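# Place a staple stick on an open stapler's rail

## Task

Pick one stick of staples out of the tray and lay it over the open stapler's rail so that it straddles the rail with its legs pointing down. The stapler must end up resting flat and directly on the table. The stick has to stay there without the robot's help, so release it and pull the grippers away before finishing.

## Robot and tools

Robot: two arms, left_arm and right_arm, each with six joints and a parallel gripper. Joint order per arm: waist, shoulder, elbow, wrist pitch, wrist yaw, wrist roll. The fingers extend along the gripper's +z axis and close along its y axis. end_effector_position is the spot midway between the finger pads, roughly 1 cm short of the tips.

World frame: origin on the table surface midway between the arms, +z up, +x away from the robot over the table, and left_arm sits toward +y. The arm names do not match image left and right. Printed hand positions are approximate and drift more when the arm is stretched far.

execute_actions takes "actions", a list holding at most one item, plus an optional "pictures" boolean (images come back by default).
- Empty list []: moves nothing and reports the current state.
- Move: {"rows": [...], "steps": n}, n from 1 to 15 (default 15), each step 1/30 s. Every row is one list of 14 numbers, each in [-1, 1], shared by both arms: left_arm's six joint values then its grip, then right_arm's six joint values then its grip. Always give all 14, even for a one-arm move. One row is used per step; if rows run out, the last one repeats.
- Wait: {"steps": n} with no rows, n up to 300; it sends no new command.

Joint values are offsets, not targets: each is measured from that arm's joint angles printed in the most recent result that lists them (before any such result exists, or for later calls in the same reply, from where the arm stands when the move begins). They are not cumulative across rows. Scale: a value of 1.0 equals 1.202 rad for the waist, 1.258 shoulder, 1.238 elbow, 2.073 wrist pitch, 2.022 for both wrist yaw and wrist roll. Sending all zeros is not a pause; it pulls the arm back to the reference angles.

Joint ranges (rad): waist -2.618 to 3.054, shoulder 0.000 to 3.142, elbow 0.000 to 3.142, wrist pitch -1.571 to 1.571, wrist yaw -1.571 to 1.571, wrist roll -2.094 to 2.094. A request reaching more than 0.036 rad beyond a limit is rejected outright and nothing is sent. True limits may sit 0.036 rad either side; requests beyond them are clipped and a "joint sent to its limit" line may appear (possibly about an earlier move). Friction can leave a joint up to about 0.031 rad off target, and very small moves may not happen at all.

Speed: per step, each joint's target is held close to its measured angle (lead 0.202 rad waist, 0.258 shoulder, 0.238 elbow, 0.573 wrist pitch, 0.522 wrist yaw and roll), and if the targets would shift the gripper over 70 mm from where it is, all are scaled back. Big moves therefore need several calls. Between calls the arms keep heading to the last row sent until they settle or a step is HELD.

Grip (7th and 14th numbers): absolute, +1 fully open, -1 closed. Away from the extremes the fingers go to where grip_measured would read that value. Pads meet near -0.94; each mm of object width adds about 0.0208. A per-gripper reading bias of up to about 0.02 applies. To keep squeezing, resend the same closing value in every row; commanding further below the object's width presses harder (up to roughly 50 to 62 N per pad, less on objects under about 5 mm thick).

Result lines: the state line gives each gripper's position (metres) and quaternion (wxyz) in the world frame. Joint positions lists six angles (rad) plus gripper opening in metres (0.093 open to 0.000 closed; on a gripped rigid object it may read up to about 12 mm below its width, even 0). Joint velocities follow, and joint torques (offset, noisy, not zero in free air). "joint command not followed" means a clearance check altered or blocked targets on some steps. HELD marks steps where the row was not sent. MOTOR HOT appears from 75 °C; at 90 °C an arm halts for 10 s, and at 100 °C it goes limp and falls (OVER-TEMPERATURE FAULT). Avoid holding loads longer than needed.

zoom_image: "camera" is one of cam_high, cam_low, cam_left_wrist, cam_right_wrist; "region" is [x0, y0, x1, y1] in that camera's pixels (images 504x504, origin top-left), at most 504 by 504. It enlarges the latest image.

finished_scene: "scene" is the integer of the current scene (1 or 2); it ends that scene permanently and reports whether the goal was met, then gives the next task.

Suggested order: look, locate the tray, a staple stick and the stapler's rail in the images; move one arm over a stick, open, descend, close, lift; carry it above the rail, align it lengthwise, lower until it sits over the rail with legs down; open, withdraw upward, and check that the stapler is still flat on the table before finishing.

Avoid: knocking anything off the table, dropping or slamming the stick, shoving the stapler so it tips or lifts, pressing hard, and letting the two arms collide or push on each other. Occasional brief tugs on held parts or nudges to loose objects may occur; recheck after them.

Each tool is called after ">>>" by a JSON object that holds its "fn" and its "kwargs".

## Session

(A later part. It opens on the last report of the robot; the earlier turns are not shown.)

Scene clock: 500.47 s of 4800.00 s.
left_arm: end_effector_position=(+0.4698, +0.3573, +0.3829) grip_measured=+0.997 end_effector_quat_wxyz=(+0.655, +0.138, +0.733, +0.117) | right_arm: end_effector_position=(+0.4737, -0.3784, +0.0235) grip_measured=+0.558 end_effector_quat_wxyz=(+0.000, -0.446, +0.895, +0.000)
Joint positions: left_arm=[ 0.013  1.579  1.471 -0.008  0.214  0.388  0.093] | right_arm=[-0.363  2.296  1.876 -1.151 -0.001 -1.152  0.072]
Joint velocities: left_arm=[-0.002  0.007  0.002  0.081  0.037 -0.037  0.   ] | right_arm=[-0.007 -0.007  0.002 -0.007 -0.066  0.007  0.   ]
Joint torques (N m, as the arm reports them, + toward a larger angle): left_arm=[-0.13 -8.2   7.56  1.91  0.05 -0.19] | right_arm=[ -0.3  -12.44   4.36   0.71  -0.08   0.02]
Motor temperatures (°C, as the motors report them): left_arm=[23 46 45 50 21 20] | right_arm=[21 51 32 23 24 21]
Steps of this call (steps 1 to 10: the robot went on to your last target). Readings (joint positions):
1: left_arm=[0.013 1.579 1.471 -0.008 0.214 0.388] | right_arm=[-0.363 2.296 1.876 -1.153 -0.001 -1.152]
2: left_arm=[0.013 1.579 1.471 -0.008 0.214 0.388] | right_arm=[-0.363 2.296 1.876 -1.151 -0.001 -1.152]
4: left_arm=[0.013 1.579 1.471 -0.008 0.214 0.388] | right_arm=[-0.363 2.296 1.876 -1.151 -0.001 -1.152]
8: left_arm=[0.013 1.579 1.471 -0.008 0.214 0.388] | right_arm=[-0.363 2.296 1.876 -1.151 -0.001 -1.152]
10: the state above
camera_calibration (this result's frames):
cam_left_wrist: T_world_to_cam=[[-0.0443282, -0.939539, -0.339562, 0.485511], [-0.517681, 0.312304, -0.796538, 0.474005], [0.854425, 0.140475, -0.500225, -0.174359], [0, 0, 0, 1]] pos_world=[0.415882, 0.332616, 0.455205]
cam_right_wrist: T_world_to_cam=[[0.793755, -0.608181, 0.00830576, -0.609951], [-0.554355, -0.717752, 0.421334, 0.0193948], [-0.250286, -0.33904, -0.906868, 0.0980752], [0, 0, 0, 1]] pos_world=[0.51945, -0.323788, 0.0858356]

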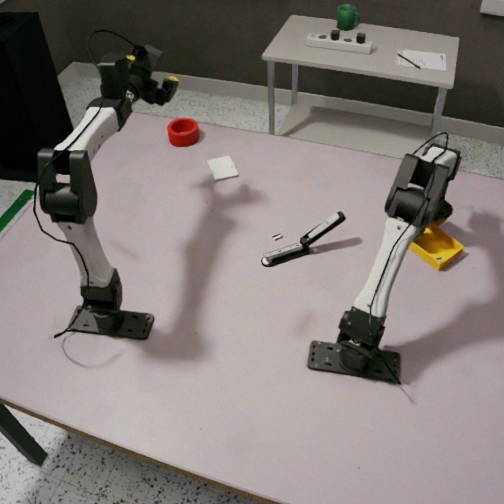

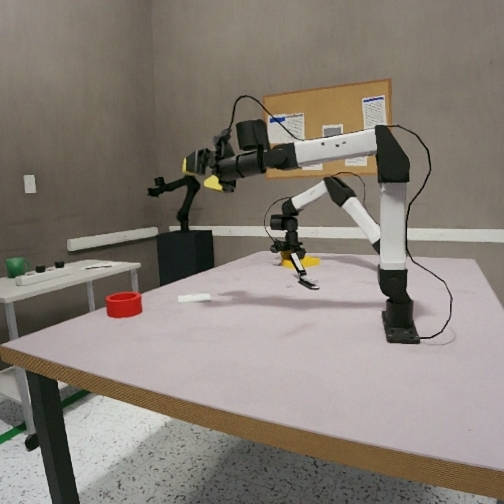

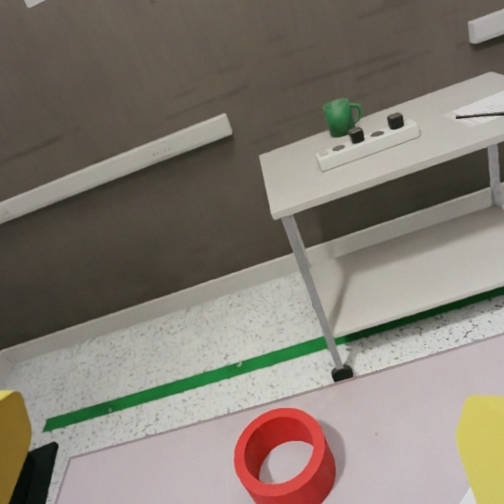

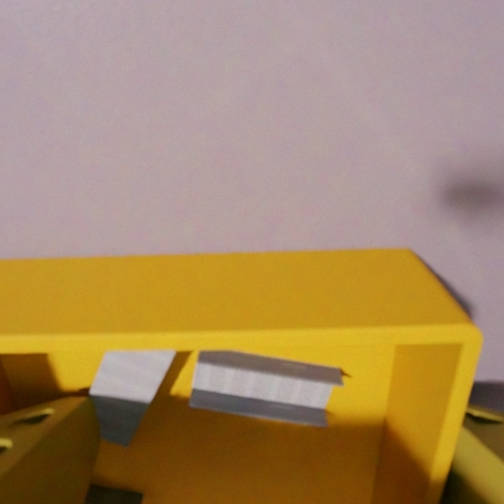

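>>> {"fn": "execute_actions", "kwargs": {"actions": [{"rows":[[0,0,0,0,0,0,1,0,0.02,-0.03,0.005,0,0,0.56],[0,0,0,0,0,0,1,0,0.02,-0.03,0.005,0,0,0.53],[0,0,0,0,0,0,1,0,0.02,-0.03,0.005,0,0,0.5],[0,0,0,0,0,0,1,0,0.02,-0.03,0.005,0,0,0.47],[0,0,0,0,0,0,1,0,0.02,-0.03,0.005,0,0,0.44],[0,0,0,0,0,0,1,0,0.02,-0.03,0.005,0,0,0.41],[0,0,0,0,0,0,1,0,0.02,-0.03,0.005,0,0,0.38],[0,0,0,0,0,0,1,0,0.02,-0.03,0.005,0,0,0.35],[0,0,0,0,0,0,1,0,0.02,-0.03,0.005,0,0,0.32],[0,0,0,0,0,0,1,0,0.02,-0.03,0.005,0,0,0.29],[0,0,0,0,0,0,1,0,0.02,-0.03,0.005,0,0,0.26],[0,0,0,0,0,0,1,0,0.02,-0.03,0.005,0,0,0.23],[0,0,0,0,0,0,1,0,0.02,-0.03,0.005,0,0,0.2],[0,0,0,0,0,0,1,0,0.02,-0.03,0.005,0,0,0.17]],"steps":15}]}}

Scene clock: 511.03 s of 4800.00 s.
left_arm: end_effector_position=(+0.4698, +0.3573, +0.3829) grip_measured=+0.997 end_effector_quat_wxyz=(+0.655, +0.138, +0.733, +0.117) | right_arm: end_effector_position=(+0.4735, -0.3783, +0.0235) grip_measured=+0.176 end_effector_quat_wxyz=(+0.000, -0.446, +0.895, +0.000)
Joint positions: left_arm=[ 0.013  1.579  1.471 -0.008  0.214  0.388  0.093] | right_arm=[-0.363  2.296  1.876 -1.151 -0.001 -1.152  0.054]
Joint velocities: left_arm=[-0.007 -0.012  0.022 -0.022  0.007 -0.007  0.   ] | right_arm=[-0.012 -0.002 -0.007 -0.037 -0.037  0.022 -0.008]
Joint torques (N m, as the arm reports them, + toward a larger angle): left_arm=[-0.09 -8.19  7.55  1.92  0.07 -0.17] | right_arm=[ -0.24 -10.79   3.75   0.53  -0.08   0.01]
Motor temperatures (°C, as the motors report them): left_arm=[23 46 45 50 21 20] | right_arm=[21 52 31 23 24 21]
Steps of this call (steps 1 to 15: the robot went on to your last target; steps 16 to 90: nothing new was sent; then 7.07 s passed at rest; steps 91 to 105: all 15 steps of this action). Readings (joint positions):
91: left_arm=[0.013 1.579 1.471 -0.008 0.214 0.388] | right_arm=[-0.363 2.296 1.876 -1.151 -0.001 -1.152]
92: left_arm=[0.013 1.579 1.471 -0.008 0.214 0.388] | right_arm=[-0.363 2.296 1.876 -1.151 -0.001 -1.152]
94: left_arm=[0.013 1.579 1.471 -0.008 0.214 0.388] | right_arm=[-0.363 2.296 1.876 -1.152 -0.001 -1.152]
98: left_arm=[0.013 1.579 1.471 -0.008 0.214 0.388] | right_arm=[-0.363 2.296 1.876 -1.151 -0.001 -1.152]
105: the state above
camera_calibration (this result's frames):
cam_left_wrist: T_world_to_cam=[[-0.0443282, -0.939539, -0.339562, 0.485511], [-0.517681, 0.312304, -0.796538, 0.474005], [0.854425, 0.140475, -0.500225, -0.174359], [0, 0, 0, 1]] pos_world=[0.415882, 0.332616, 0.455205]
cam_right_wrist: T_world_to_cam=[[0.793761, -0.608182, 0.00761092, -0.609769], [-0.554042, -0.717825, 0.421622, 0.0191424], [-0.25096, -0.338884, -0.90674, 0.0984196], [0, 0, 0, 1]] pos_world=[0.519316, -0.323757, 0.085811]

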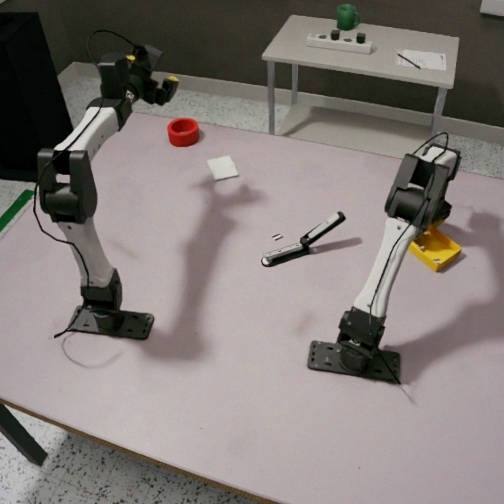

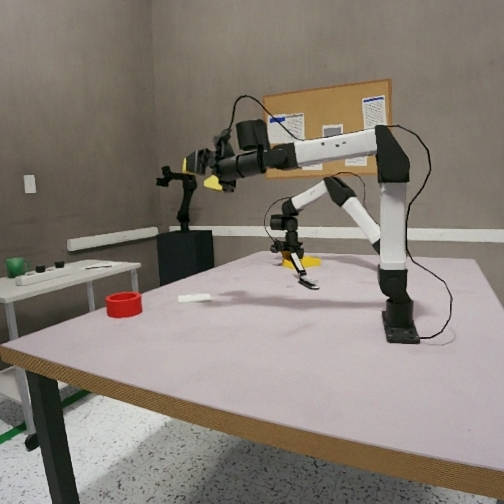

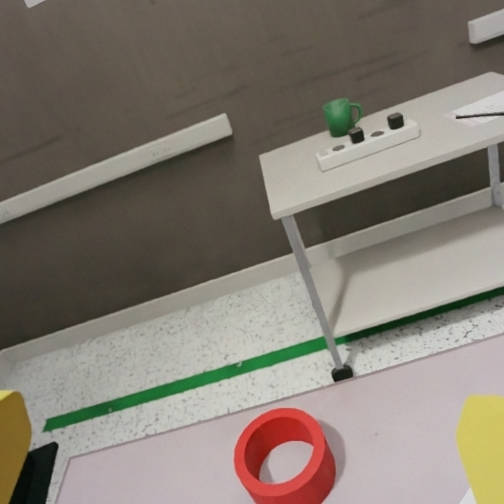

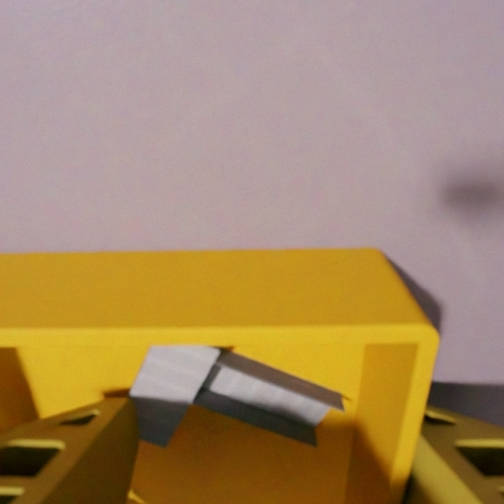

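>>> {"fn": "execute_actions", "kwargs": {"actions": [{"rows":[[0,0,0,0,0,0,1,0,-0.02,0.02,0,0,0,0.17],[0,0,0,0,0,0,1,0,-0.03,0.02,-0.01,0,0,0.2],[0,0,0,0,0,0,1,0,-0.045,0.02,-0.014,0,0,0.25],[0,0,0,0,0,0,1,0,-0.06,0.02,-0.018,0,0,0.3],[0,0,0,0,0,0,1,0,-0.075,0.02,-0.022,0,0,0.3],[0,0,0,0,0,0,1,0,-0.09,0.02,-0.026,0,0,0.3],[0,0,0,0,0,0,1,0,-0.098,0.02,-0.028,0,0,0.3],[0,0,0,0,0,0,1,0,-0.098,0.02,-0.028,0,0,0.3],[0,0,0,0,0,0,1,0,-0.098,0.02,-0.028,0,0,0.3],[0,0,0,0,0,0,1,0.03,-0.098,0.0,-0.028,0,0.1,0],[0,0,0,0,0,0,1,0.03,-0.098,-0.03,-0.028,0,0.2,-0.3],[0,0,0,0,0,0,1,0.03,-0.098,-0.06,-0.028,0,0.253,-0.5],[0,0,0,0,0,0,1,0.03,-0.098,-0.08,-0.028,0,0.253,-0.5]],"steps":15}], "pictures": false}}

>>> {"fn": "execute_actions", "kwargs": {"actions": [{"steps":25}]}}

Scene clock: 525.13 s of 4800.00 s.
left_arm: end_effector_position=(+0.4698, +0.3573, +0.3829) grip_measured=+0.997 end_effector_quat_wxyz=(+0.655, +0.138, +0.733, +0.117) | right_arm: end_effector_position=(+0.4628, -0.3646, +0.0675) grip_measured=-0.496 end_effector_quat_wxyz=(+0.023, -0.303, +0.953, -0.012)
Joint positions: left_arm=[ 0.013  1.579  1.471 -0.008  0.214  0.388  0.093] | right_arm=[-0.337  2.157  1.823 -1.184 -0.001 -0.818  0.021]
Joint velocities: left_arm=[ 0.002  0.007 -0.007  0.037 -0.081  0.037  0.   ] | right_arm=[ 0.105  0.095 -0.471 -0.125 -0.037  1.165 -0.004]
Joint torques (N m, as the arm reports them, + toward a larger angle): left_arm=[-0.19 -8.1   7.53  1.92  0.05 -0.17] | right_arm=[  0.09 -10.88   5.42   0.42  -0.08   0.02]
Motor temperatures (°C, as the motors report them): left_arm=[23 46 45 51 21 20] | right_arm=[21 52 31 23 24 21]
Steps of this call (steps 1 to 15: the robot went on to your last target; steps 16 to 90: nothing new was sent; then 10.60 s passed at rest; steps 91 to 105: all 15 steps of this action). Readings (joint positions):
91: left_arm=[0.013 1.579 1.471 -0.008 0.214 0.388] | right_arm=[-0.363 2.295 1.876 -1.151 -0.001 -1.152]
92: left_arm=[0.013 1.579 1.471 -0.008 0.214 0.388] | right_arm=[-0.363 2.292 1.876 -1.152 -0.001 -1.152]
94: left_arm=[0.013 1.579 1.471 -0.008 0.214 0.388] | right_arm=[-0.363 2.280 1.876 -1.156 -0.001 -1.152]
98: left_arm=[0.013 1.579 1.471 -0.008 0.214 0.388] | right_arm=[-0.363 2.215 1.876 -1.176 -0.001 -1.152]
105: the state above

Scene clock: 525.97 s of 4800.00 s.
left_arm: end_effector_position=(+0.4698, +0.3573, +0.3829) grip_measured=+0.997 end_effector_quat_wxyz=(+0.655, +0.138, +0.733, +0.117) | right_arm: end_effector_position=(+0.4521, -0.3606, +0.0566) grip_measured=-0.498 end_effector_quat_wxyz=(+0.001, -0.222, +0.975, +0.000)
Joint positions: left_arm=[ 0.013  1.579  1.471 -0.008  0.214  0.388  0.093] | right_arm=[-0.333  2.167  1.795 -1.198 -0.001 -0.647  0.021]
Joint velocities: left_arm=[ 0.007  0.002  0.007  0.022 -0.051 -0.022  0.   ] | right_arm=[ 0.002 -0.007 -0.007  0.007 -0.007 -0.022  0.001]
Joint torques (N m, as the arm reports them, + toward a larger angle): left_arm=[-0.13 -8.16  7.48  1.91  0.05 -0.19] | right_arm=[  0.2  -11.25   5.25   0.37  -0.06   0.05]
Motor temperatures (°C, as the motors report them): left_arm=[23 46 45 51 21 20] | right_arm=[21 52 31 23 24 21]
Steps of this call (steps 1 to 25: the robot went on to your last target). Readings (joint positions):
1: left_arm=[0.013 1.579 1.471 -0.008 0.214 0.388] | right_arm=[-0.335 2.160 1.810 -1.188 -0.001 -0.783]
2: left_arm=[0.013 1.579 1.471 -0.008 0.214 0.388] | right_arm=[-0.334 2.163 1.802 -1.193 -0.001 -0.756]
4: left_arm=[0.013 1.579 1.471 -0.008 0.214 0.388] | right_arm=[-0.333 2.167 1.796 -1.198 -0.001 -0.716]
8: left_arm=[0.013 1.579 1.471 -0.008 0.214 0.388] | right_arm=[-0.333 2.167 1.795 -1.198 -0.001 -0.674]
25: the state above
camera_calibration (this result's frames):
cam_left_wrist: T_world_to_cam=[[-0.0443282, -0.939539, -0.339562, 0.485511], [-0.517681, 0.312304, -0.796538, 0.474005], [0.854425, 0.140475, -0.500225, -0.174359], [0, 0, 0, 1]] pos_world=[0.415882, 0.332616, 0.455205]
cam_right_wrist: T_world_to_cam=[[0.427096, -0.904165, 0.00862384, -0.523261], [-0.821886, -0.384219, 0.42057, 0.247523], [-0.376952, -0.186712, -0.907219, 0.240905], [0, 0, 0, 1]] pos_world=[0.517728, -0.333032, 0.118965]

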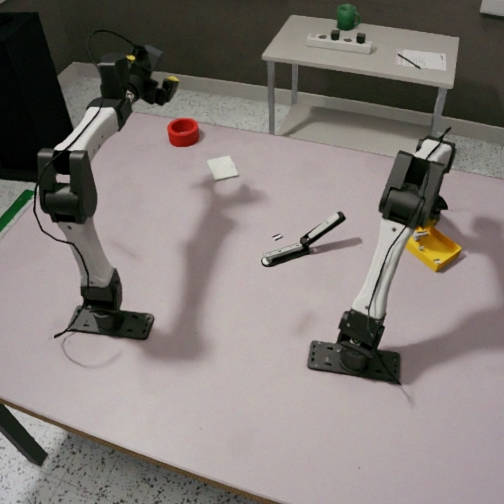

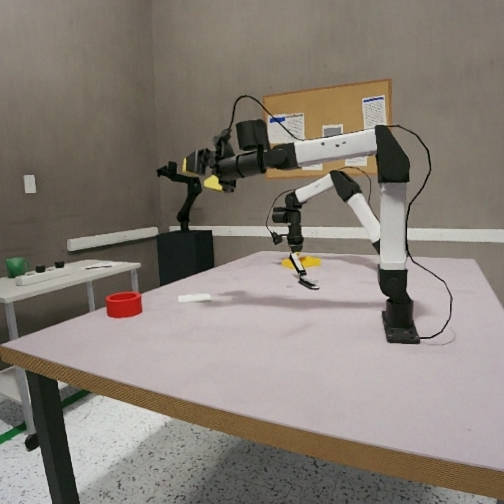

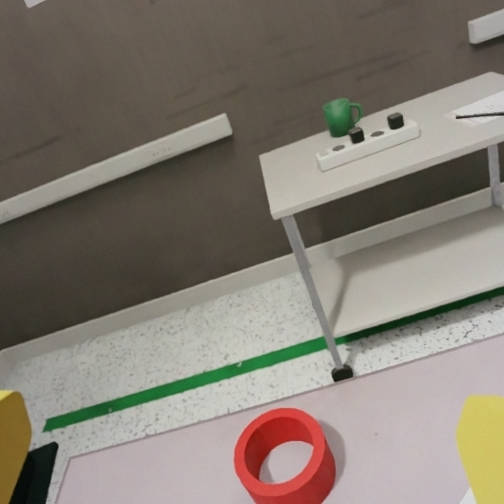

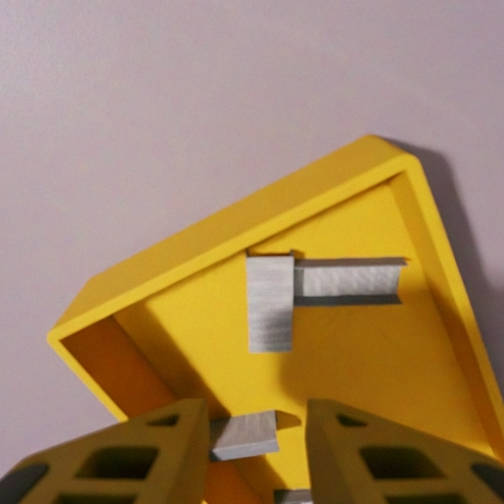

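>>> {"fn": "execute_actions", "kwargs": {"actions": [{"rows":[[0,0,0,0,0,0,1,-0.016,0.015,-0.02,0.02,0,0,-0.5],[0,0,0,0,0,0,1,-0.016,0.02,-0.03,0.03,0,0,-0.5],[0,0,0,0,0,0,1,-0.016,0.026,-0.042,0.038,0,0,-0.5],[0,0,0,0,0,0,1,-0.016,0.032,-0.054,0.046,0,0,-0.5],[0,0,0,0,0,0,1,-0.016,0.038,-0.068,0.052,0,0,-0.5]],"steps":15}], "pictures": false}}

>>> {"fn": "execute_actions", "kwargs": {"actions": [{"steps":10}]}}

Scene clock: 532.83 s of 4800.00 s.
left_arm: end_effector_position=(+0.4698, +0.3573, +0.3829) grip_measured=+0.997 end_effector_quat_wxyz=(+0.655, +0.138, +0.733, +0.117) | right_arm: end_effector_position=(+0.4499, -0.3638, +0.0235) grip_measured=-0.498 end_effector_quat_wxyz=(-0.010, -0.218, +0.976, +0.005)
Joint positions: left_arm=[ 0.013  1.579  1.471 -0.008  0.214  0.388  0.093] | right_arm=[-0.342  2.209  1.729 -1.113 -0.001 -0.646  0.021]
Joint velocities: left_arm=[ 0.002  0.002 -0.002  0.037 -0.007  0.007 -0.   ] | right_arm=[-0.007 -0.002  0.012  0.081  0.007 -0.007 -0.001]
Joint torques (N m, as the arm reports them, + toward a larger angle): left_arm=[-0.18 -8.16  7.48  1.91  0.07 -0.17] | right_arm=[ -1.2  -11.23   5.02   0.51  -0.06   0.  ]
Motor temperatures (°C, as the motors report them): left_arm=[23 46 45 51 21 20] | right_arm=[21 52 31 23 24 21]
Steps of this call (steps 1 to 15: the robot went on to your last target; steps 16 to 90: nothing new was sent; then 3.37 s passed at rest; steps 91 to 105: all 15 steps of this action). Readings (joint positions):
91: left_arm=[0.013 1.579 1.471 -0.008 0.214 0.388] | right_arm=[-0.334 2.167 1.795 -1.196 -0.001 -0.646]
92: left_arm=[0.013 1.579 1.471 -0.008 0.214 0.388] | right_arm=[-0.334 2.167 1.793 -1.189 -0.001 -0.646]
94: left_arm=[0.013 1.579 1.471 -0.008 0.214 0.388] | right_arm=[-0.337 2.167 1.779 -1.165 -0.001 -0.646]
98: left_arm=[0.013 1.579 1.471 -0.008 0.214 0.388] | right_arm=[-0.342 2.189 1.741 -1.128 -0.001 -0.646]
105: the state above

Scene clock: 533.17 s of 4800.00 s.
left_arm: end_effector_position=(+0.4698, +0.3573, +0.3829) grip_measured=+0.997 end_effector_quat_wxyz=(+0.655, +0.138, +0.733, +0.117) | right_arm: end_effector_position=(+0.4512, -0.3641, +0.0235) grip_measured=-0.498 end_effector_quat_wxyz=(-0.007, -0.218, +0.976, +0.004)
Joint positions: left_arm=[ 0.013  1.579  1.471 -0.008  0.214  0.388  0.093] | right_arm=[-0.342  2.209  1.729 -1.107 -0.001 -0.646  0.021]
Joint velocities: left_arm=[-0.012 -0.007 -0.012 -0.037 -0.022  0.037 -0.001] | right_arm=[-0.002 -0.002 -0.012 -0.037 -0.007 -0.037  0.001]
Joint torques (N m, as the arm reports them, + toward a larger angle): left_arm=[-0.11 -8.15  7.61  1.91  0.08 -0.18] | right_arm=[ -1.11 -11.52   5.01   0.56  -0.06  -0.01]
Motor temperatures (°C, as the motors report them): left_arm=[23 46 45 51 21 20] | right_arm=[21 52 31 23 24 21]
Steps of this call (steps 1 to 10: the robot went on to your last target). Readings (joint positions):
1: left_arm=[0.013 1.579 1.471 -0.008 0.214 0.388] | right_arm=[-0.342 2.209 1.729 -1.111 -0.001 -0.646]
2: left_arm=[0.013 1.579 1.471 -0.008 0.214 0.388] | right_arm=[-0.342 2.209 1.729 -1.111 -0.001 -0.646]
4: left_arm=[0.013 1.579 1.471 -0.008 0.214 0.388] | right_arm=[-0.342 2.209 1.729 -1.109 -0.001 -0.646]
8: left_arm=[0.013 1.579 1.471 -0.008 0.214 0.388] | right_arm=[-0.342 2.209 1.729 -1.107 -0.001 -0.646]
10: the state above
camera_calibration (this result's frames):
cam_left_wrist: T_world_to_cam=[[-0.0443282, -0.939539, -0.339562, 0.485511], [-0.517681, 0.312304, -0.796538, 0.474005], [0.854425, 0.140475, -0.500225, -0.174359], [0, 0, 0, 1]] pos_world=[0.415882, 0.332616, 0.455205]
cam_right_wrist: T_world_to_cam=[[0.418859, -0.90805, -0.00161895, -0.523288], [-0.818199, -0.378185, 0.433044, 0.259608], [-0.393837, -0.18006, -0.901372, 0.219757], [0, 0, 0, 1]] pos_world=[0.518143, -0.337422, 0.0848142]

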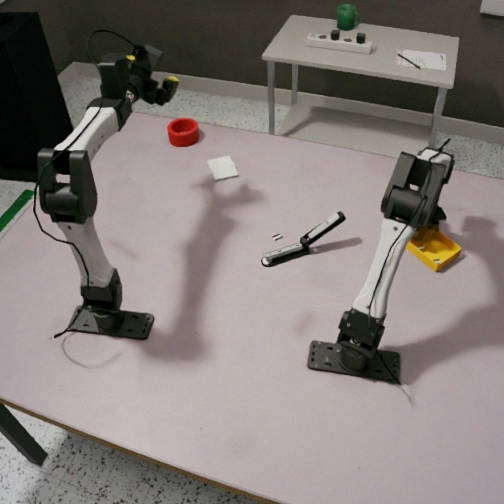

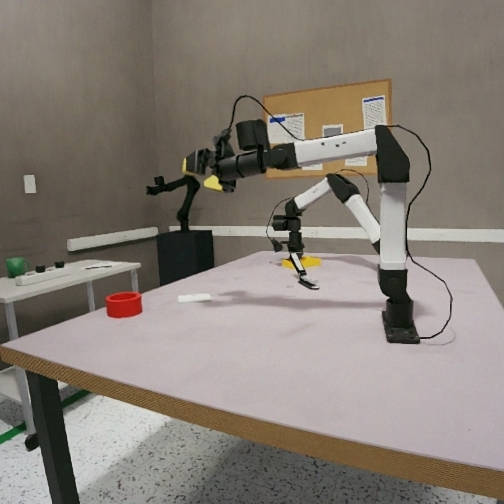

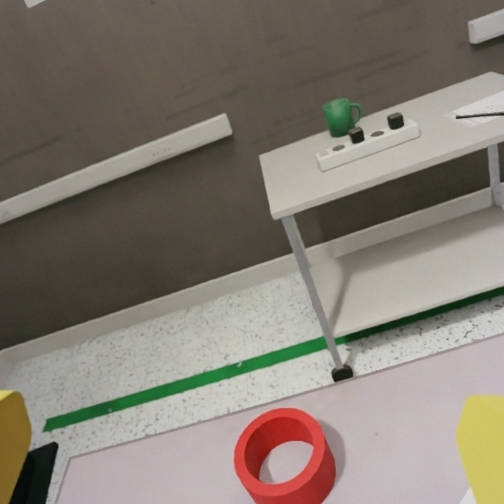

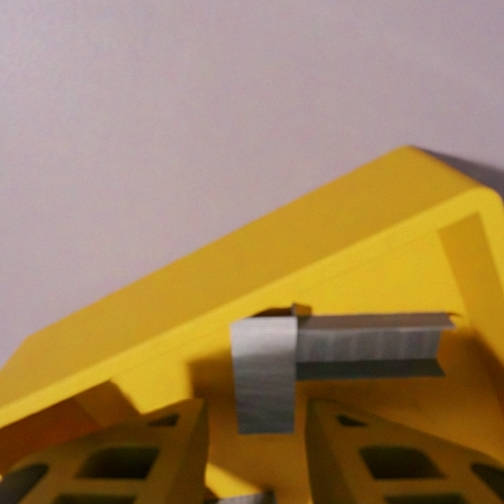

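>>> {"fn": "execute_actions", "kwargs": {"actions": [{"rows":[[0,0,0,0,0,0,1,0,0,0,0.019,0,0,-0.5],[0,0,0,0,0,0,1,0,0,0,0.019,0,0,-0.5],[0,0,0,0,0,0,1,0,0,0,0.019,0,0,-0.5],[0,0,0,0,0,0,1,0,0,0,0.019,0,0,-0.5],[0,0,0,0,0,0,1,0,0.022,0,0.019,0,0,-0.5]],"steps":15}]}}

Scene clock: 539.60 s of 4800.00 s.
left_arm: end_effector_position=(+0.4698, +0.3573, +0.3829) grip_measured=+0.997 end_effector_quat_wxyz=(+0.655, +0.138, +0.733, +0.117) | right_arm: end_effector_position=(+0.4555, -0.3650, +0.0193) grip_measured=-0.498 end_effector_quat_wxyz=(-0.002, -0.218, +0.976, +0.001)
Joint positions: left_arm=[ 0.013  1.579  1.471 -0.008  0.214  0.388  0.093] | right_arm=[-0.342  2.219  1.729 -1.085 -0.001 -0.646  0.021]
Joint velocities: left_arm=[-0.002 -0.012 -0.002 -0.007  0.022  0.037 -0.001] | right_arm=[-0.002 -0.012  0.027 -0.037  0.037 -0.066  0.   ]
Joint torques (N m, as the arm reports them, + toward a larger angle): left_arm=[-0.17 -8.19  7.53  1.92  0.06 -0.17] | right_arm=[ -0.28 -10.66   6.35   0.6   -0.07   0.01]
Motor temperatures (°C, as the motors report them): left_arm=[23 46 45 51 21 20] | right_arm=[21 52 31 23 24 21]
Steps of this call (steps 1 to 15: the robot went on to your last target; steps 16 to 90: nothing new was sent; then 2.93 s passed at rest; steps 91 to 105: all 15 steps of this action). Readings (joint positions):
91: left_arm=[0.013 1.579 1.471 -0.008 0.214 0.388] | right_arm=[-0.342 2.209 1.729 -1.105 -0.001 -0.646]
92: left_arm=[0.013 1.579 1.471 -0.008 0.214 0.388] | right_arm=[-0.342 2.209 1.729 -1.101 -0.001 -0.646]
94: left_arm=[0.013 1.579 1.471 -0.008 0.214 0.388] | right_arm=[-0.342 2.209 1.729 -1.094 -0.001 -0.646]
98: left_arm=[0.013 1.579 1.471 -0.008 0.214 0.388] | right_arm=[-0.342 2.212 1.729 -1.087 -0.001 -0.646]
105: the state above
camera_calibration (this result's frames):
cam_left_wrist: T_world_to_cam=[[-0.0443282, -0.939539, -0.339562, 0.485511], [-0.517681, 0.312304, -0.796538, 0.474005], [0.854425, 0.140475, -0.500225, -0.174359], [0, 0, 0, 1]] pos_world=[0.415882, 0.332616, 0.455205]
cam_right_wrist: T_world_to_cam=[[0.418837, -0.908045, 0.00543691, -0.526053], [-0.823161, -0.377142, 0.424464, 0.267415], [-0.383382, -0.182257, -0.905428, 0.212042], [0, 0, 0, 1]] pos_world=[0.521749, -0.33818, 0.0813405]

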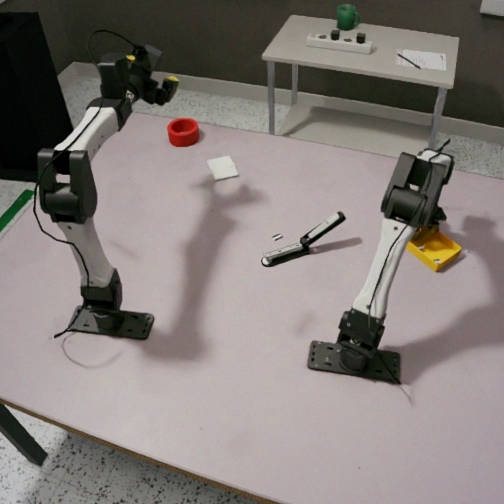

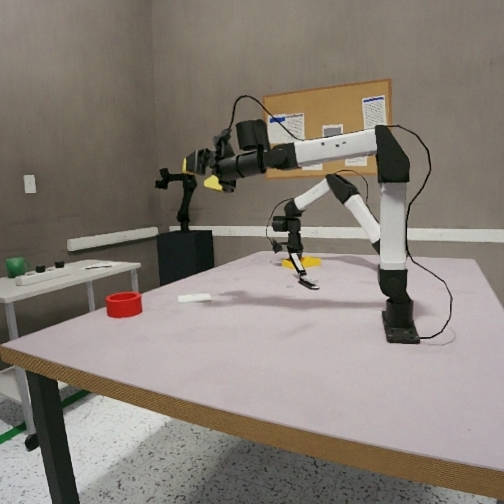

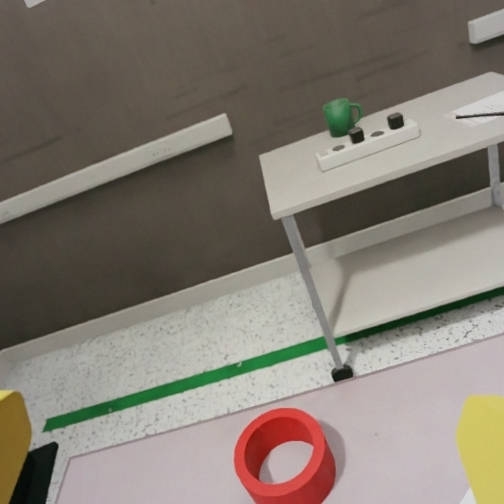

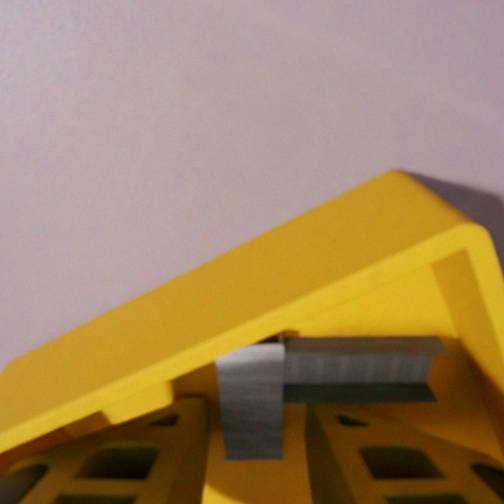

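Grip and lift.

>>> {"fn": "execute_actions", "kwargs": {"actions": [{"rows":[[0,0,0,0,0,0,1,0,0,0,0,0,0,-0.55],[0,0,0,0,0,0,1,0,0,0,0,0,0,-0.6],[0,0,0,0,0,0,1,0,0,0,0,0,0,-0.64],[0,0,0,0,0,0,1,0,0,0,0,0,0,-0.68],[0,0,0,0,0,0,1,0,0,0,0,0,0,-0.72],[0,0,0,0,0,0,1,0,0,0,0,0,0,-0.76],[0,0,0,0,0,0,1,0,0,0,0,0,0,-0.78]],"steps":12}], "pictures": false}}

>>> {"fn": "execute_actions", "kwargs": {"actions": [{"rows":[[0,0,0,0,0,0,1,0,-0.02,0,-0.015,0,0,-0.78],[0,0,0,0,0,0,1,0,-0.03,0,-0.022,0,0,-0.78],[0,0,0,0,0,0,1,0,-0.045,0,-0.03,0,0,-0.78],[0,0,0,0,0,0,1,0,-0.06,0,-0.04,0,0,-0.78],[0,0,0,0,0,0,1,0,-0.08,0,-0.05,0,0,-0.78],[0,0,0,0,0,0,1,0,-0.1,0,-0.062,0,0,-0.78],[0,0,0,0,0,0,1,0,-0.125,0,-0.077,0,0,-0.78],[0,0,0,0,0,0,1,0,-0.15,0,-0.092,0,0,-0.78],[0,0,0,0,0,0,1,0,-0.18,-0.02,-0.1,0,0,-0.78],[0,0,0,0,0,0,1,0,-0.21,-0.04,-0.11,0,0,-0.78],[0,0,0,0,0,0,1,0,-0.24,-0.06,-0.12,0,0,-0.78],[0,0,0,0,0,0,1,0,-0.27,-0.08,-0.13,0,0,-0.78],[0,0,0,0,0,0,1,0,-0.3,-0.1,-0.135,0,0,-0.78]],"steps":15}]}}

Scene clock: 550.87 s of 4800.00 s.
left_arm: end_effector_position=(+0.4698, +0.3573, +0.3829) grip_measured=+0.997 end_effector_quat_wxyz=(+0.655, +0.138, +0.733, +0.117) | right_arm: end_effector_position=(+0.4558, -0.3651, +0.0193) grip_measured=-0.770 end_effector_quat_wxyz=(-0.001, -0.218, +0.976, +0.001)
Joint positions: left_arm=[ 0.013  1.579  1.471 -0.008  0.214  0.388  0.093] | right_arm=[-0.342  2.219  1.729 -1.084 -0.001 -0.646  0.008]
Joint velocities: left_arm=[ 0.007  0.002 -0.012 -0.11   0.007 -0.022 -0.   ] | right_arm=[-0.007  0.007 -0.012 -0.066  0.022 -0.022 -0.001]
Joint torques (N m, as the arm reports them, + toward a larger angle): left_arm=[-0.21 -8.17  7.6   1.9   0.06 -0.18] | right_arm=[ -0.3  -11.94   6.35   0.45  -0.07   0.  ]
Motor temperatures (°C, as the motors report them): left_arm=[23 46 45 51 21 20] | right_arm=[21 52 31 23 24 21]
Steps of this call (steps 1 to 15: the robot went on to your last target; steps 16 to 90: nothing new was sent; then 7.87 s passed at rest; steps 91 to 102: all 12 steps of this action). Readings (joint positions):
91: left_arm=[0.013 1.579 1.471 -0.008 0.214 0.388] | right_arm=[-0.342 2.219 1.729 -1.084 -0.001 -0.646]
92: left_arm=[0.013 1.579 1.471 -0.008 0.214 0.388] | right_arm=[-0.342 2.219 1.729 -1.084 -0.001 -0.646]
94: left_arm=[0.013 1.579 1.471 -0.008 0.214 0.388] | right_arm=[-0.342 2.219 1.729 -1.084 -0.001 -0.646]
98: left_arm=[0.013 1.579 1.471 -0.008 0.214 0.388] | right_arm=[-0.342 2.219 1.729 -1.084 -0.001 -0.646]
102: the state above

Scene clock: 551.37 s of 4800.00 s.
left_arm: end_effector_position=(+0.4698, +0.3573, +0.3829) grip_measured=+0.997 end_effector_quat_wxyz=(+0.655, +0.138, +0.733, +0.117) | right_arm: end_effector_position=(+0.3975, -0.3528, +0.1367) grip_measured=-0.770 end_effector_quat_wxyz=(+0.037, -0.218, +0.975, -0.016)
Joint positions: left_arm=[ 0.013  1.579  1.471 -0.008  0.214  0.388  0.093] | right_arm=[-0.342  1.848  1.651 -1.294 -0.001 -0.646  0.008]
Joint velocities: left_arm=[-0.007 -0.012 -0.012 -0.007  0.066 -0.007 -0.   ] | right_arm=[-0.002 -0.725 -0.149 -0.593  0.007  0.037  0.   ]
Joint torques (N m, as the arm reports them, + toward a larger angle): left_arm=[-0.14 -8.11  7.49  1.89  0.07 -0.17] | right_arm=[-0.3  -6.42  4.09  0.88 -0.07  0.  ]
Motor temperatures (°C, as the motors report them): left_arm=[23 46 45 51 21 20] | right_arm=[21 52 31 23 24 21]
Steps of this call (steps 1 to 15: all 15 steps of this action). Readings (joint positions):
1: left_arm=[0.013 1.579 1.471 -0.008 0.214 0.388] | right_arm=[-0.342 2.219 1.729 -1.085 -0.001 -0.646]
2: left_arm=[0.013 1.579 1.471 -0.008 0.214 0.388] | right_arm=[-0.342 2.217 1.729 -1.088 -0.001 -0.646]
4: left_arm=[0.013 1.579 1.471 -0.008 0.214 0.388] | right_arm=[-0.342 2.205 1.729 -1.104 -0.001 -0.646]
8: left_arm=[0.013 1.579 1.471 -0.008 0.214 0.388] | right_arm=[-0.342 2.123 1.729 -1.165 -0.001 -0.646]
15: the state above
camera_calibration (this result's frames):
cam_left_wrist: T_world_to_cam=[[-0.0443282, -0.939539, -0.339562, 0.485511], [-0.517681, 0.312304, -0.796538, 0.474005], [0.854425, 0.140475, -0.500225, -0.174359], [0, 0, 0, 1]] pos_world=[0.415882, 0.332616, 0.455205]
cam_right_wrist: T_world_to_cam=[[0.416336, -0.90752, 0.0554313, -0.496967], [-0.855474, -0.370352, 0.361945, 0.198206], [-0.307943, -0.198111, -0.93055, 0.266161], [0, 0, 0, 1]] pos_world=[0.458428, -0.324872, 0.203485]

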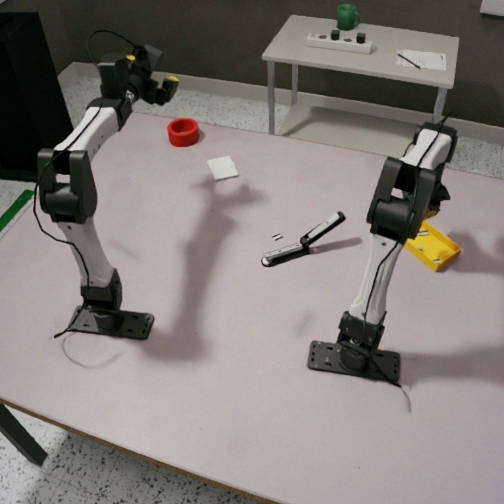

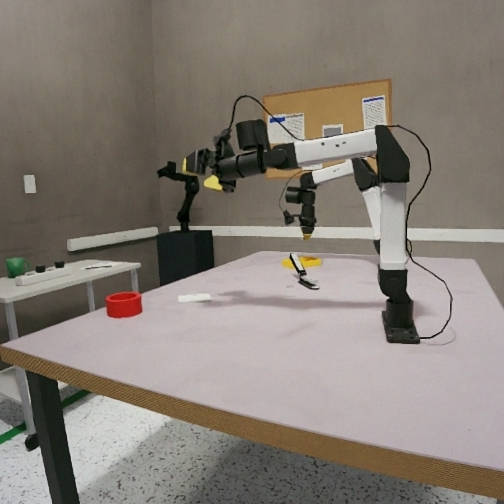

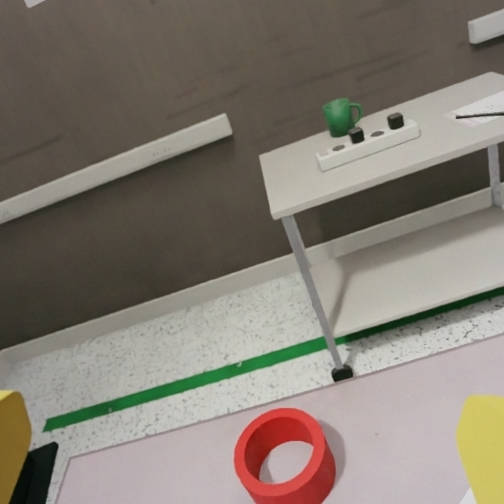

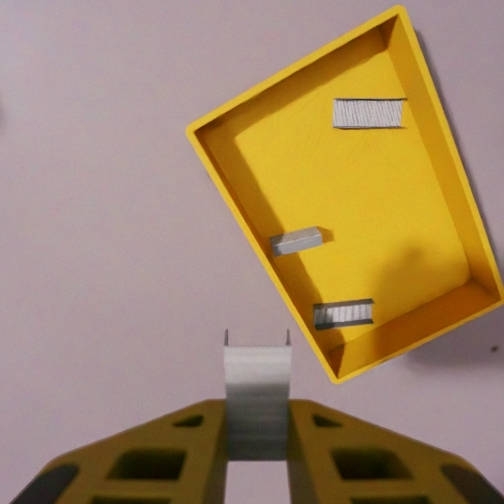

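>>> {"fn": "execute_actions", "kwargs": {"actions": [{"rows":[[0,0,0,0,0,0,1,0.05,-0.03,-0.04,-0.03,0,0.1,-0.78],[0,0,0,0,0,0,1,0.12,-0.055,-0.06,-0.03,0,0.2,-0.78],[0,0,0,0,0,0,1,0.2,-0.055,-0.08,-0.03,0,0.3,-0.78],[0,0,0,0,0,0,1,0.3,-0.055,-0.09,-0.03,0,0.45,-0.78],[0,0,0,0,0,0,1,0.4,-0.055,-0.09,-0.03,0,0.6,-0.78],[0,0,0,0,0,0,1,0.5,-0.055,-0.09,-0.03,0,0.8,-0.78],[0,0,0,0,0,0,1,0.6,-0.055,-0.09,-0.03,0,1,-0.78],[0,0,0,0,0,0,1,0.7,-0.055,-0.09,-0.03,0,1,-0.78],[0,0,0,0,0,0,1,0.795,-0.055,-0.09,-0.03,0,1,-0.78]],"steps":15}], "pictures": false}}

>>> {"fn": "execute_actions", "kwargs": {"actions": [{"steps":30}], "pictures": false}}

Scene clock: 560.87 s of 4800.00 s.
left_arm: end_effector_position=(+0.4698, +0.3573, +0.3829) grip_measured=+0.997 end_effector_quat_wxyz=(+0.655, +0.138, +0.733, +0.117) | right_arm: end_effector_position=(+0.2999, -0.0710, +0.1299) grip_measured=-0.770 end_effector_quat_wxyz=(-0.001, +0.019, +1.000, -0.002)
Joint positions: left_arm=[ 0.013  1.579  1.471 -0.008  0.214  0.388  0.093] | right_arm=[ 0.542  1.799  1.565 -1.341  0.001  0.714  0.008]
Joint velocities: left_arm=[-0.007  0.007 -0.007 -0.051 -0.037  0.037 -0.001] | right_arm=[ 1.805 -0.007  0.002 -0.037 -0.11   2.733 -0.001]
Joint torques (N m, as the arm reports them, + toward a larger angle): left_arm=[-0.2  -8.14  7.51  1.89  0.06 -0.17] | right_arm=[-3.34 -9.86  4.61  0.29  0.18  0.06]
Motor temperatures (°C, as the motors report them): left_arm=[23 46 45 51 21 20] | right_arm=[21 51 31 23 24 21]
From where the robot then was, a joint's target lay farther than a number of 1.0 reaches, so one or more steps of this call were cut to that.
Steps of this call (steps 1 to 30: the robot went on to your last target; steps 31 to 100: nothing new was sent; then 5.67 s passed at rest; steps 101 to 115: all 15 steps of this action). Readings (joint positions):
101: left_arm=[0.013 1.579 1.471 -0.008 0.214 0.388] | right_arm=[-0.337 1.826 1.628 -1.346 0.000 -0.618]
102: left_arm=[0.013 1.579 1.471 -0.008 0.214 0.388] | right_arm=[-0.321 1.823 1.623 -1.343 0.005 -0.555]
104: left_arm=[0.013 1.579 1.471 -0.008 0.214 0.388] | right_arm=[-0.232 1.806 1.595 -1.341 0.012 -0.366]
108: left_arm=[0.013 1.579 1.471 -0.008 0.214 0.388] | right_arm=[0.045 1.799 1.566 -1.341 0.008 0.028]
115: the state above

Scene clock: 561.87 s of 4800.00 s.
left_arm: end_effector_position=(+0.4698, +0.3573, +0.3829) grip_measured=+0.997 end_effector_quat_wxyz=(+0.655, +0.138, +0.733, +0.117) | right_arm: end_effector_position=(+0.2815, -0.0499, +0.1299) grip_measured=-0.770 end_effector_quat_wxyz=(-0.004, +0.301, +0.953, +0.000)
Joint positions: left_arm=[ 0.013  1.579  1.471 -0.008  0.214  0.388  0.093] | right_arm=[ 0.622  1.799  1.565 -1.341 -0.008  1.369  0.008]
Joint velocities: left_arm=[ 0.002 -0.012 -0.002 -0.007 -0.022 -0.022 -0.001] | right_arm=[ 0.002 -0.002 -0.017  0.007 -0.022 -0.037 -0.   ]
Joint torques (N m, as the arm reports them, + toward a larger angle): left_arm=[-0.13 -8.23  7.56  1.91  0.05 -0.19] | right_arm=[-0.9  -9.94  4.6   0.26  0.11  0.03]
Motor temperatures (°C, as the motors report them): left_arm=[23 46 45 51 21 20] | right_arm=[21 51 31 23 24 21]
Steps of this call (steps 1 to 30: the robot went on to your last target). Readings (joint positions):
1: left_arm=[0.013 1.579 1.471 -0.008 0.214 0.388] | right_arm=[0.595 1.799 1.565 -1.341 -0.004 0.811]
2: left_arm=[0.013 1.579 1.471 -0.008 0.214 0.388] | right_arm=[0.629 1.799 1.565 -1.341 -0.009 0.909]
4: left_arm=[0.013 1.579 1.471 -0.008 0.214 0.388] | right_arm=[0.646 1.799 1.565 -1.341 -0.013 1.073]
8: left_arm=[0.013 1.579 1.471 -0.008 0.214 0.388] | right_arm=[0.625 1.799 1.565 -1.341 -0.009 1.250]
30: the state above

>>> {"fn": "execute_actions", "kwargs": {"actions": [{"rows":[[0,0,0,0,0,0,1,0,0.02,-0.03,0.03,0,0.06,-0.78],[0,0,0,0,0,0,1,0,0.03,-0.05,0.05,0,0.125,-0.78],[0,0,0,0,0,0,1,0,0.04,-0.07,0.07,0,0.125,-0.78],[0,0,0,0,0,0,1,0,0.05,-0.09,0.09,0,0.125,-0.78],[0,0,0,0,0,0,1,0,0.06,-0.11,0.105,0,0.125,-0.78],[0,0,0,0,0,0,1,0,0.07,-0.13,0.12,0,0.125,-0.78],[0,0,0,0,0,0,1,0,0.08,-0.15,0.133,0,0.125,-0.78]],"steps":15}], "pictures": false}}

>>> {"fn": "execute_actions", "kwargs": {"actions": [{"steps":15}]}}

Scene clock: 567.77 s of 4800.00 s.
left_arm: end_effector_position=(+0.4698, +0.3573, +0.3829) grip_measured=+0.997 end_effector_quat_wxyz=(+0.655, +0.138, +0.733, +0.117) | right_arm: end_effector_position=(+0.2866, -0.0451, +0.0516) grip_measured=-0.770 end_effector_quat_wxyz=(-0.013, +0.412, +0.911, -0.021)
Joint positions: left_arm=[ 0.013  1.579  1.471 -0.008  0.214  0.388  0.093] | right_arm=[ 0.622  1.908  1.39  -1.102 -0.008  1.606  0.008]
Joint velocities: left_arm=[ 0.012  0.007  0.007  0.051 -0.037  0.037  0.001] | right_arm=[-0.007 -0.022  0.027  0.139 -0.051  0.081 -0.001]
Joint torques (N m, as the arm reports them, + toward a larger angle): left_arm=[-0.17 -8.16  7.52  1.91  0.06 -0.17] | right_arm=[-0.28 -9.76  5.4   0.37  0.03  0.06]
Motor temperatures (°C, as the motors report them): left_arm=[23 46 45 51 21 20] | right_arm=[21 50 30 23 24 21]
Steps of this call (steps 1 to 15: the robot went on to your last target; steps 16 to 90: nothing new was sent; then 2.40 s passed at rest; steps 91 to 105: all 15 steps of this action). Readings (joint positions):
91: left_arm=[0.013 1.579 1.471 -0.008 0.214 0.388] | right_arm=[0.622 1.799 1.563 -1.336 -0.008 1.386]
92: left_arm=[0.013 1.579 1.471 -0.008 0.214 0.388] | right_arm=[0.622 1.799 1.556 -1.322 -0.008 1.425]
94: left_arm=[0.013 1.579 1.471 -0.008 0.214 0.388] | right_arm=[0.622 1.805 1.525 -1.276 -0.008 1.494]
98: left_arm=[0.013 1.579 1.471 -0.008 0.214 0.388] | right_arm=[0.622 1.859 1.432 -1.168 -0.008 1.567]
105: the state above

Scene clock: 568.27 s of 4800.00 s.
left_arm: end_effector_position=(+0.4698, +0.3573, +0.3829) grip_measured=+0.997 end_effector_quat_wxyz=(+0.655, +0.138, +0.733, +0.117) | right_arm: end_effector_position=(+0.2901, -0.0418, +0.0514) grip_measured=-0.770 end_effector_quat_wxyz=(-0.009, +0.416, +0.909, -0.012)
Joint positions: left_arm=[ 0.013  1.579  1.471 -0.008  0.214  0.388  0.093] | right_arm=[ 0.622  1.908  1.39  -1.082 -0.008  1.616  0.008]
Joint velocities: left_arm=[-0.012 -0.007  0.012  0.022 -0.066  0.007 -0.   ] | right_arm=[-0.002  0.007  0.007  0.051  0.022 -0.007  0.001]
Joint torques (N m, as the arm reports them, + toward a larger angle): left_arm=[-0.17 -8.16  7.53  1.9   0.06 -0.18] | right_arm=[-0.27 -9.88  5.42  0.5   0.03  0.04]
Motor temperatures (°C, as the motors report them): left_arm=[23 46 45 51 21 20] | right_arm=[21 50 30 23 24 21]
Steps of this call (steps 1 to 15: the robot went on to your last target). Readings (joint positions):
1: left_arm=[0.013 1.579 1.471 -0.008 0.214 0.388] | right_arm=[0.622 1.908 1.390 -1.098 -0.008 1.608]
2: left_arm=[0.013 1.579 1.471 -0.008 0.214 0.388] | right_arm=[0.622 1.908 1.390 -1.095 -0.008 1.610]
4: left_arm=[0.013 1.579 1.471 -0.008 0.214 0.388] | right_arm=[0.622 1.908 1.390 -1.089 -0.008 1.612]
8: left_arm=[0.013 1.579 1.471 -0.008 0.214 0.388] | right_arm=[0.622 1.908 1.390 -1.084 -0.008 1.614]
15: the state above
camera_calibration (this result's frames):
cam_left_wrist: T_world_to_cam=[[-0.0443282, -0.939539, -0.339562, 0.485511], [-0.517681, 0.312304, -0.796538, 0.474005], [0.854425, 0.140475, -0.500225, -0.174359], [0, 0, 0, 1]] pos_world=[0.415882, 0.332616, 0.455205]
cam_right_wrist: T_world_to_cam=[[-0.761197, -0.647447, 0.0372933, 0.188173], [-0.573455, 0.698831, 0.427533, 0.211856], [-0.302867, 0.304051, -0.90323, 0.233442], [0, 0, 0, 1]] pos_world=[0.335429, -0.0971976, 0.113258]

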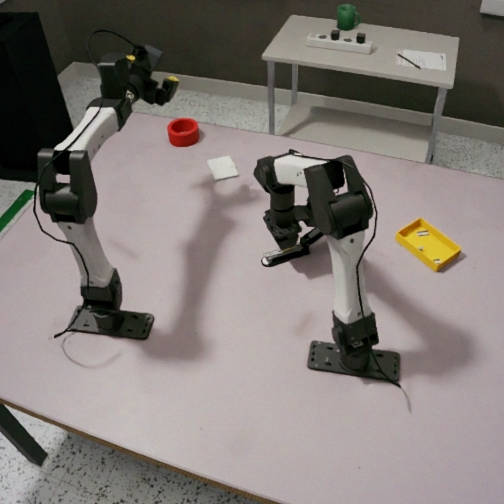

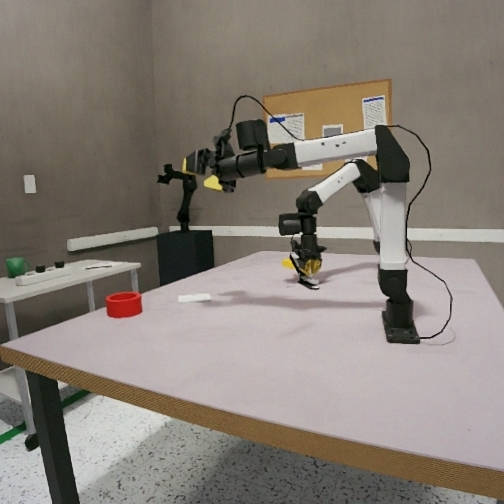

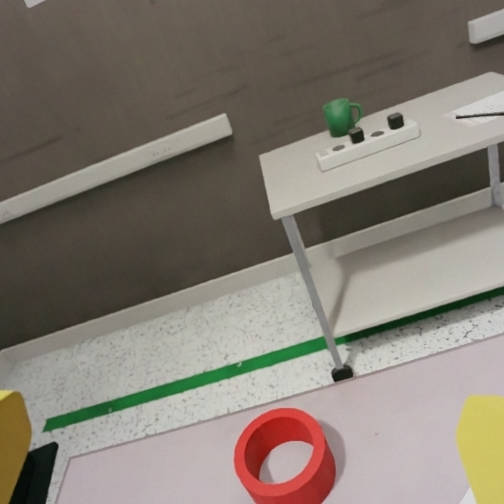

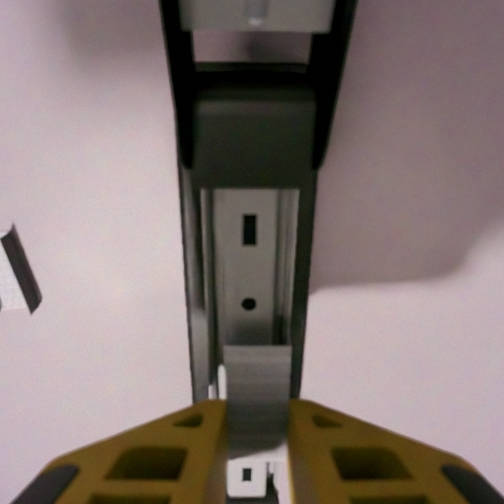

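>>> {"fn": "execute_actions", "kwargs": {"actions": [{"rows":[[0,0,0,0,0,0,1,0,0,0,0.028,0,0,-0.78],[0,0,0,0,0,0,1,0,0,0,0.028,0,0,-0.78],[0,0,0,0,0,0,1,0,0,-0.025,0.028,0,0,-0.78],[0,0,0,0,0,0,1,0,0,-0.032,0.028,0,0,-0.78],[0,0,0,0,0,0,1,0,0,-0.038,0.028,0,0,-0.78]],"steps":15}], "pictures": false}}

>>> {"fn": "execute_actions", "kwargs": {"actions": [{"steps":10}]}}

>>> {"fn": "zoom_image", "kwargs": {"camera": "cam_right_wrist", "region": [130, 200, 390, 504]}}

Scene clock: 577.13 s of 4800.00 s.
left_arm: end_effector_position=(+0.4698, +0.3573, +0.3829) grip_measured=+0.997 end_effector_quat_wxyz=(+0.655, +0.138, +0.733, +0.117) | right_arm: end_effector_position=(+0.2914, -0.0405, +0.0454) grip_measured=-0.770 end_effector_quat_wxyz=(-0.006, +0.417, +0.909, -0.005)
Joint positions: left_arm=[ 0.013  1.579  1.471 -0.008  0.214  0.388  0.093] | right_arm=[ 0.622  1.908  1.366 -1.043 -0.008  1.616  0.008]
Joint velocities: left_arm=[-0.002  0.002  0.007 -0.051 -0.007  0.007 -0.   ] | right_arm=[ 0.002 -0.012  0.007  0.037 -0.007  0.051  0.001]
Joint torques (N m, as the arm reports them, + toward a larger angle): left_arm=[-0.15 -8.16  7.51  1.9   0.06 -0.18] | right_arm=[-0.28 -9.27  4.62  0.55  0.04  0.  ]
Motor temperatures (°C, as the motors report them): left_arm=[23 46 45 51 21 20] | right_arm=[21 50 30 23 24 21]
Steps of this call (steps 1 to 15: the robot went on to your last target; steps 16 to 90: nothing new was sent; then 5.37 s passed at rest; steps 91 to 105: all 15 steps of this action). Readings (joint positions):
91: left_arm=[0.013 1.579 1.471 -0.008 0.214 0.388] | right_arm=[0.622 1.908 1.390 -1.079 -0.008 1.616]
92: left_arm=[0.013 1.579 1.471 -0.008 0.214 0.388] | right_arm=[0.622 1.908 1.390 -1.072 -0.008 1.616]
94: left_arm=[0.013 1.579 1.471 -0.008 0.214 0.388] | right_arm=[0.622 1.908 1.389 -1.058 -0.008 1.616]
98: left_arm=[0.013 1.579 1.471 -0.008 0.214 0.388] | right_arm=[0.622 1.908 1.369 -1.046 -0.008 1.616]
105: the state above

Scene clock: 577.47 s of 4800.00 s.
left_arm: end_effector_position=(+0.4698, +0.3573, +0.3829) grip_measured=+0.997 end_effector_quat_wxyz=(+0.655, +0.138, +0.733, +0.117) | right_arm: end_effector_position=(+0.2917, -0.0402, +0.0454) grip_measured=-0.770 end_effector_quat_wxyz=(-0.006, +0.417, +0.909, -0.004)
Joint positions: left_arm=[ 0.013  1.579  1.471 -0.008  0.214  0.388  0.093] | right_arm=[ 0.622  1.908  1.366 -1.041 -0.008  1.616  0.008]
Joint velocities: left_arm=[-0.007 -0.002 -0.002 -0.022  0.095 -0.066 -0.001] | right_arm=[ 0.002  0.007 -0.007  0.022  0.095  0.051  0.   ]
Joint torques (N m, as the arm reports them, + toward a larger angle): left_arm=[-0.13 -8.16  7.54  1.92  0.07 -0.17] | right_arm=[-0.27 -9.26  4.58  0.56  0.03  0.01]
Motor temperatures (°C, as the motors report them): left_arm=[23 46 45 51 21 20] | right_arm=[21 50 30 23 24 21]
Steps of this call (steps 1 to 10: the robot went on to your last target). Readings (joint positions):
1: left_arm=[0.013 1.579 1.471 -0.008 0.214 0.388] | right_arm=[0.622 1.908 1.366 -1.043 -0.008 1.616]
2: left_arm=[0.013 1.579 1.471 -0.008 0.214 0.388] | right_arm=[0.622 1.908 1.366 -1.042 -0.008 1.616]
4: left_arm=[0.013 1.579 1.471 -0.008 0.214 0.388] | right_arm=[0.622 1.908 1.366 -1.042 -0.008 1.616]
8: left_arm=[0.013 1.579 1.471 -0.008 0.214 0.388] | right_arm=[0.622 1.908 1.366 -1.041 -0.008 1.616]
10: the state above
camera_calibration (this result's frames):
cam_left_wrist: T_world_to_cam=[[-0.0443282, -0.939539, -0.339562, 0.485511], [-0.517681, 0.312304, -0.796538, 0.474005], [0.854425, 0.140475, -0.500225, -0.174359], [0, 0, 0, 1]] pos_world=[0.415882, 0.332616, 0.455205]
cam_right_wrist: T_world_to_cam=[[-0.761791, -0.647484, 0.020922, 0.191526], [-0.578295, 0.694233, 0.428503, 0.215458], [-0.291974, 0.314331, -0.903298, 0.225302], [0, 0, 0, 1]] pos_world=[0.336283, -0.0963867, 0.107183]

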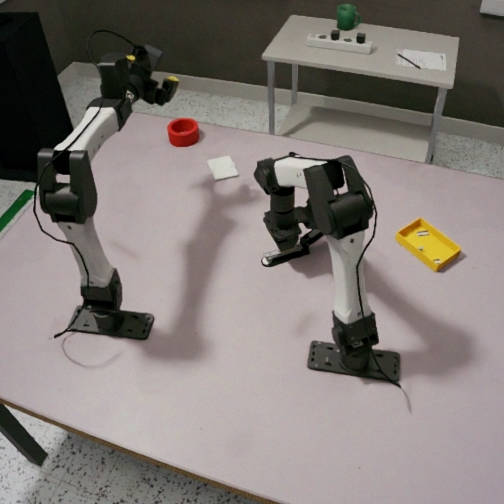

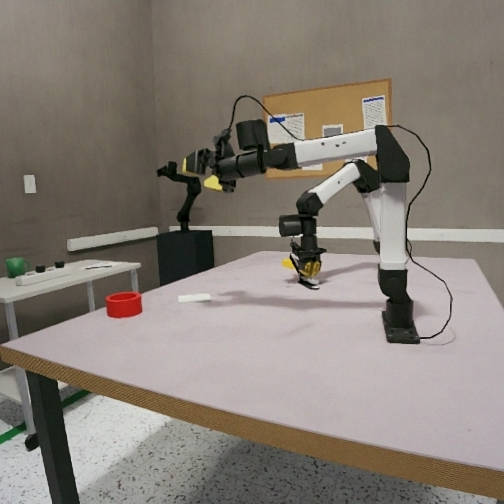

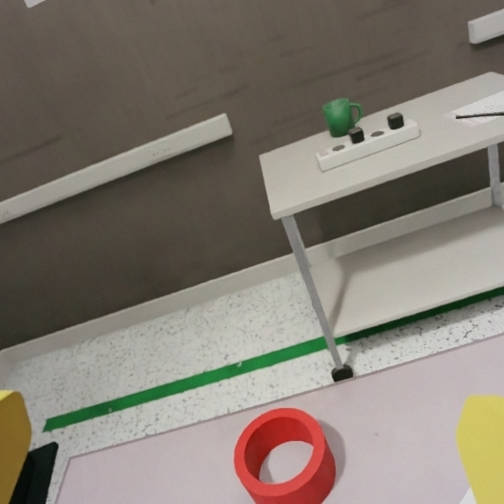

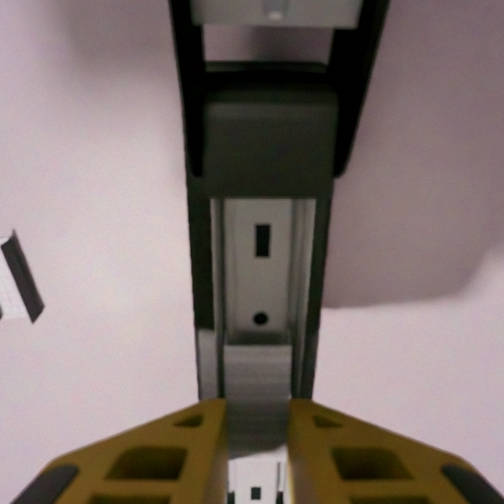

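Region (130, 200, 390, 504) of cam_right_wrist's 504x504 image, scaled by 1.658, with more detail than that image has; it fills the left 431 columns of this view, and the rest is white.

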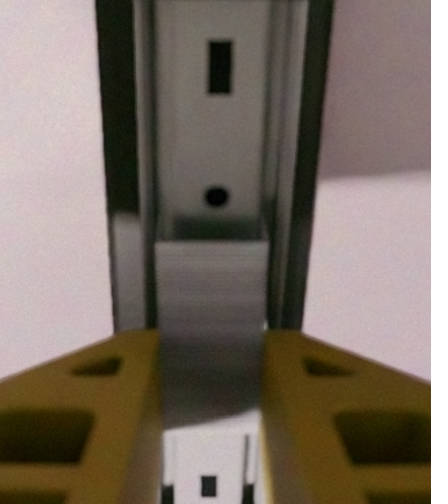

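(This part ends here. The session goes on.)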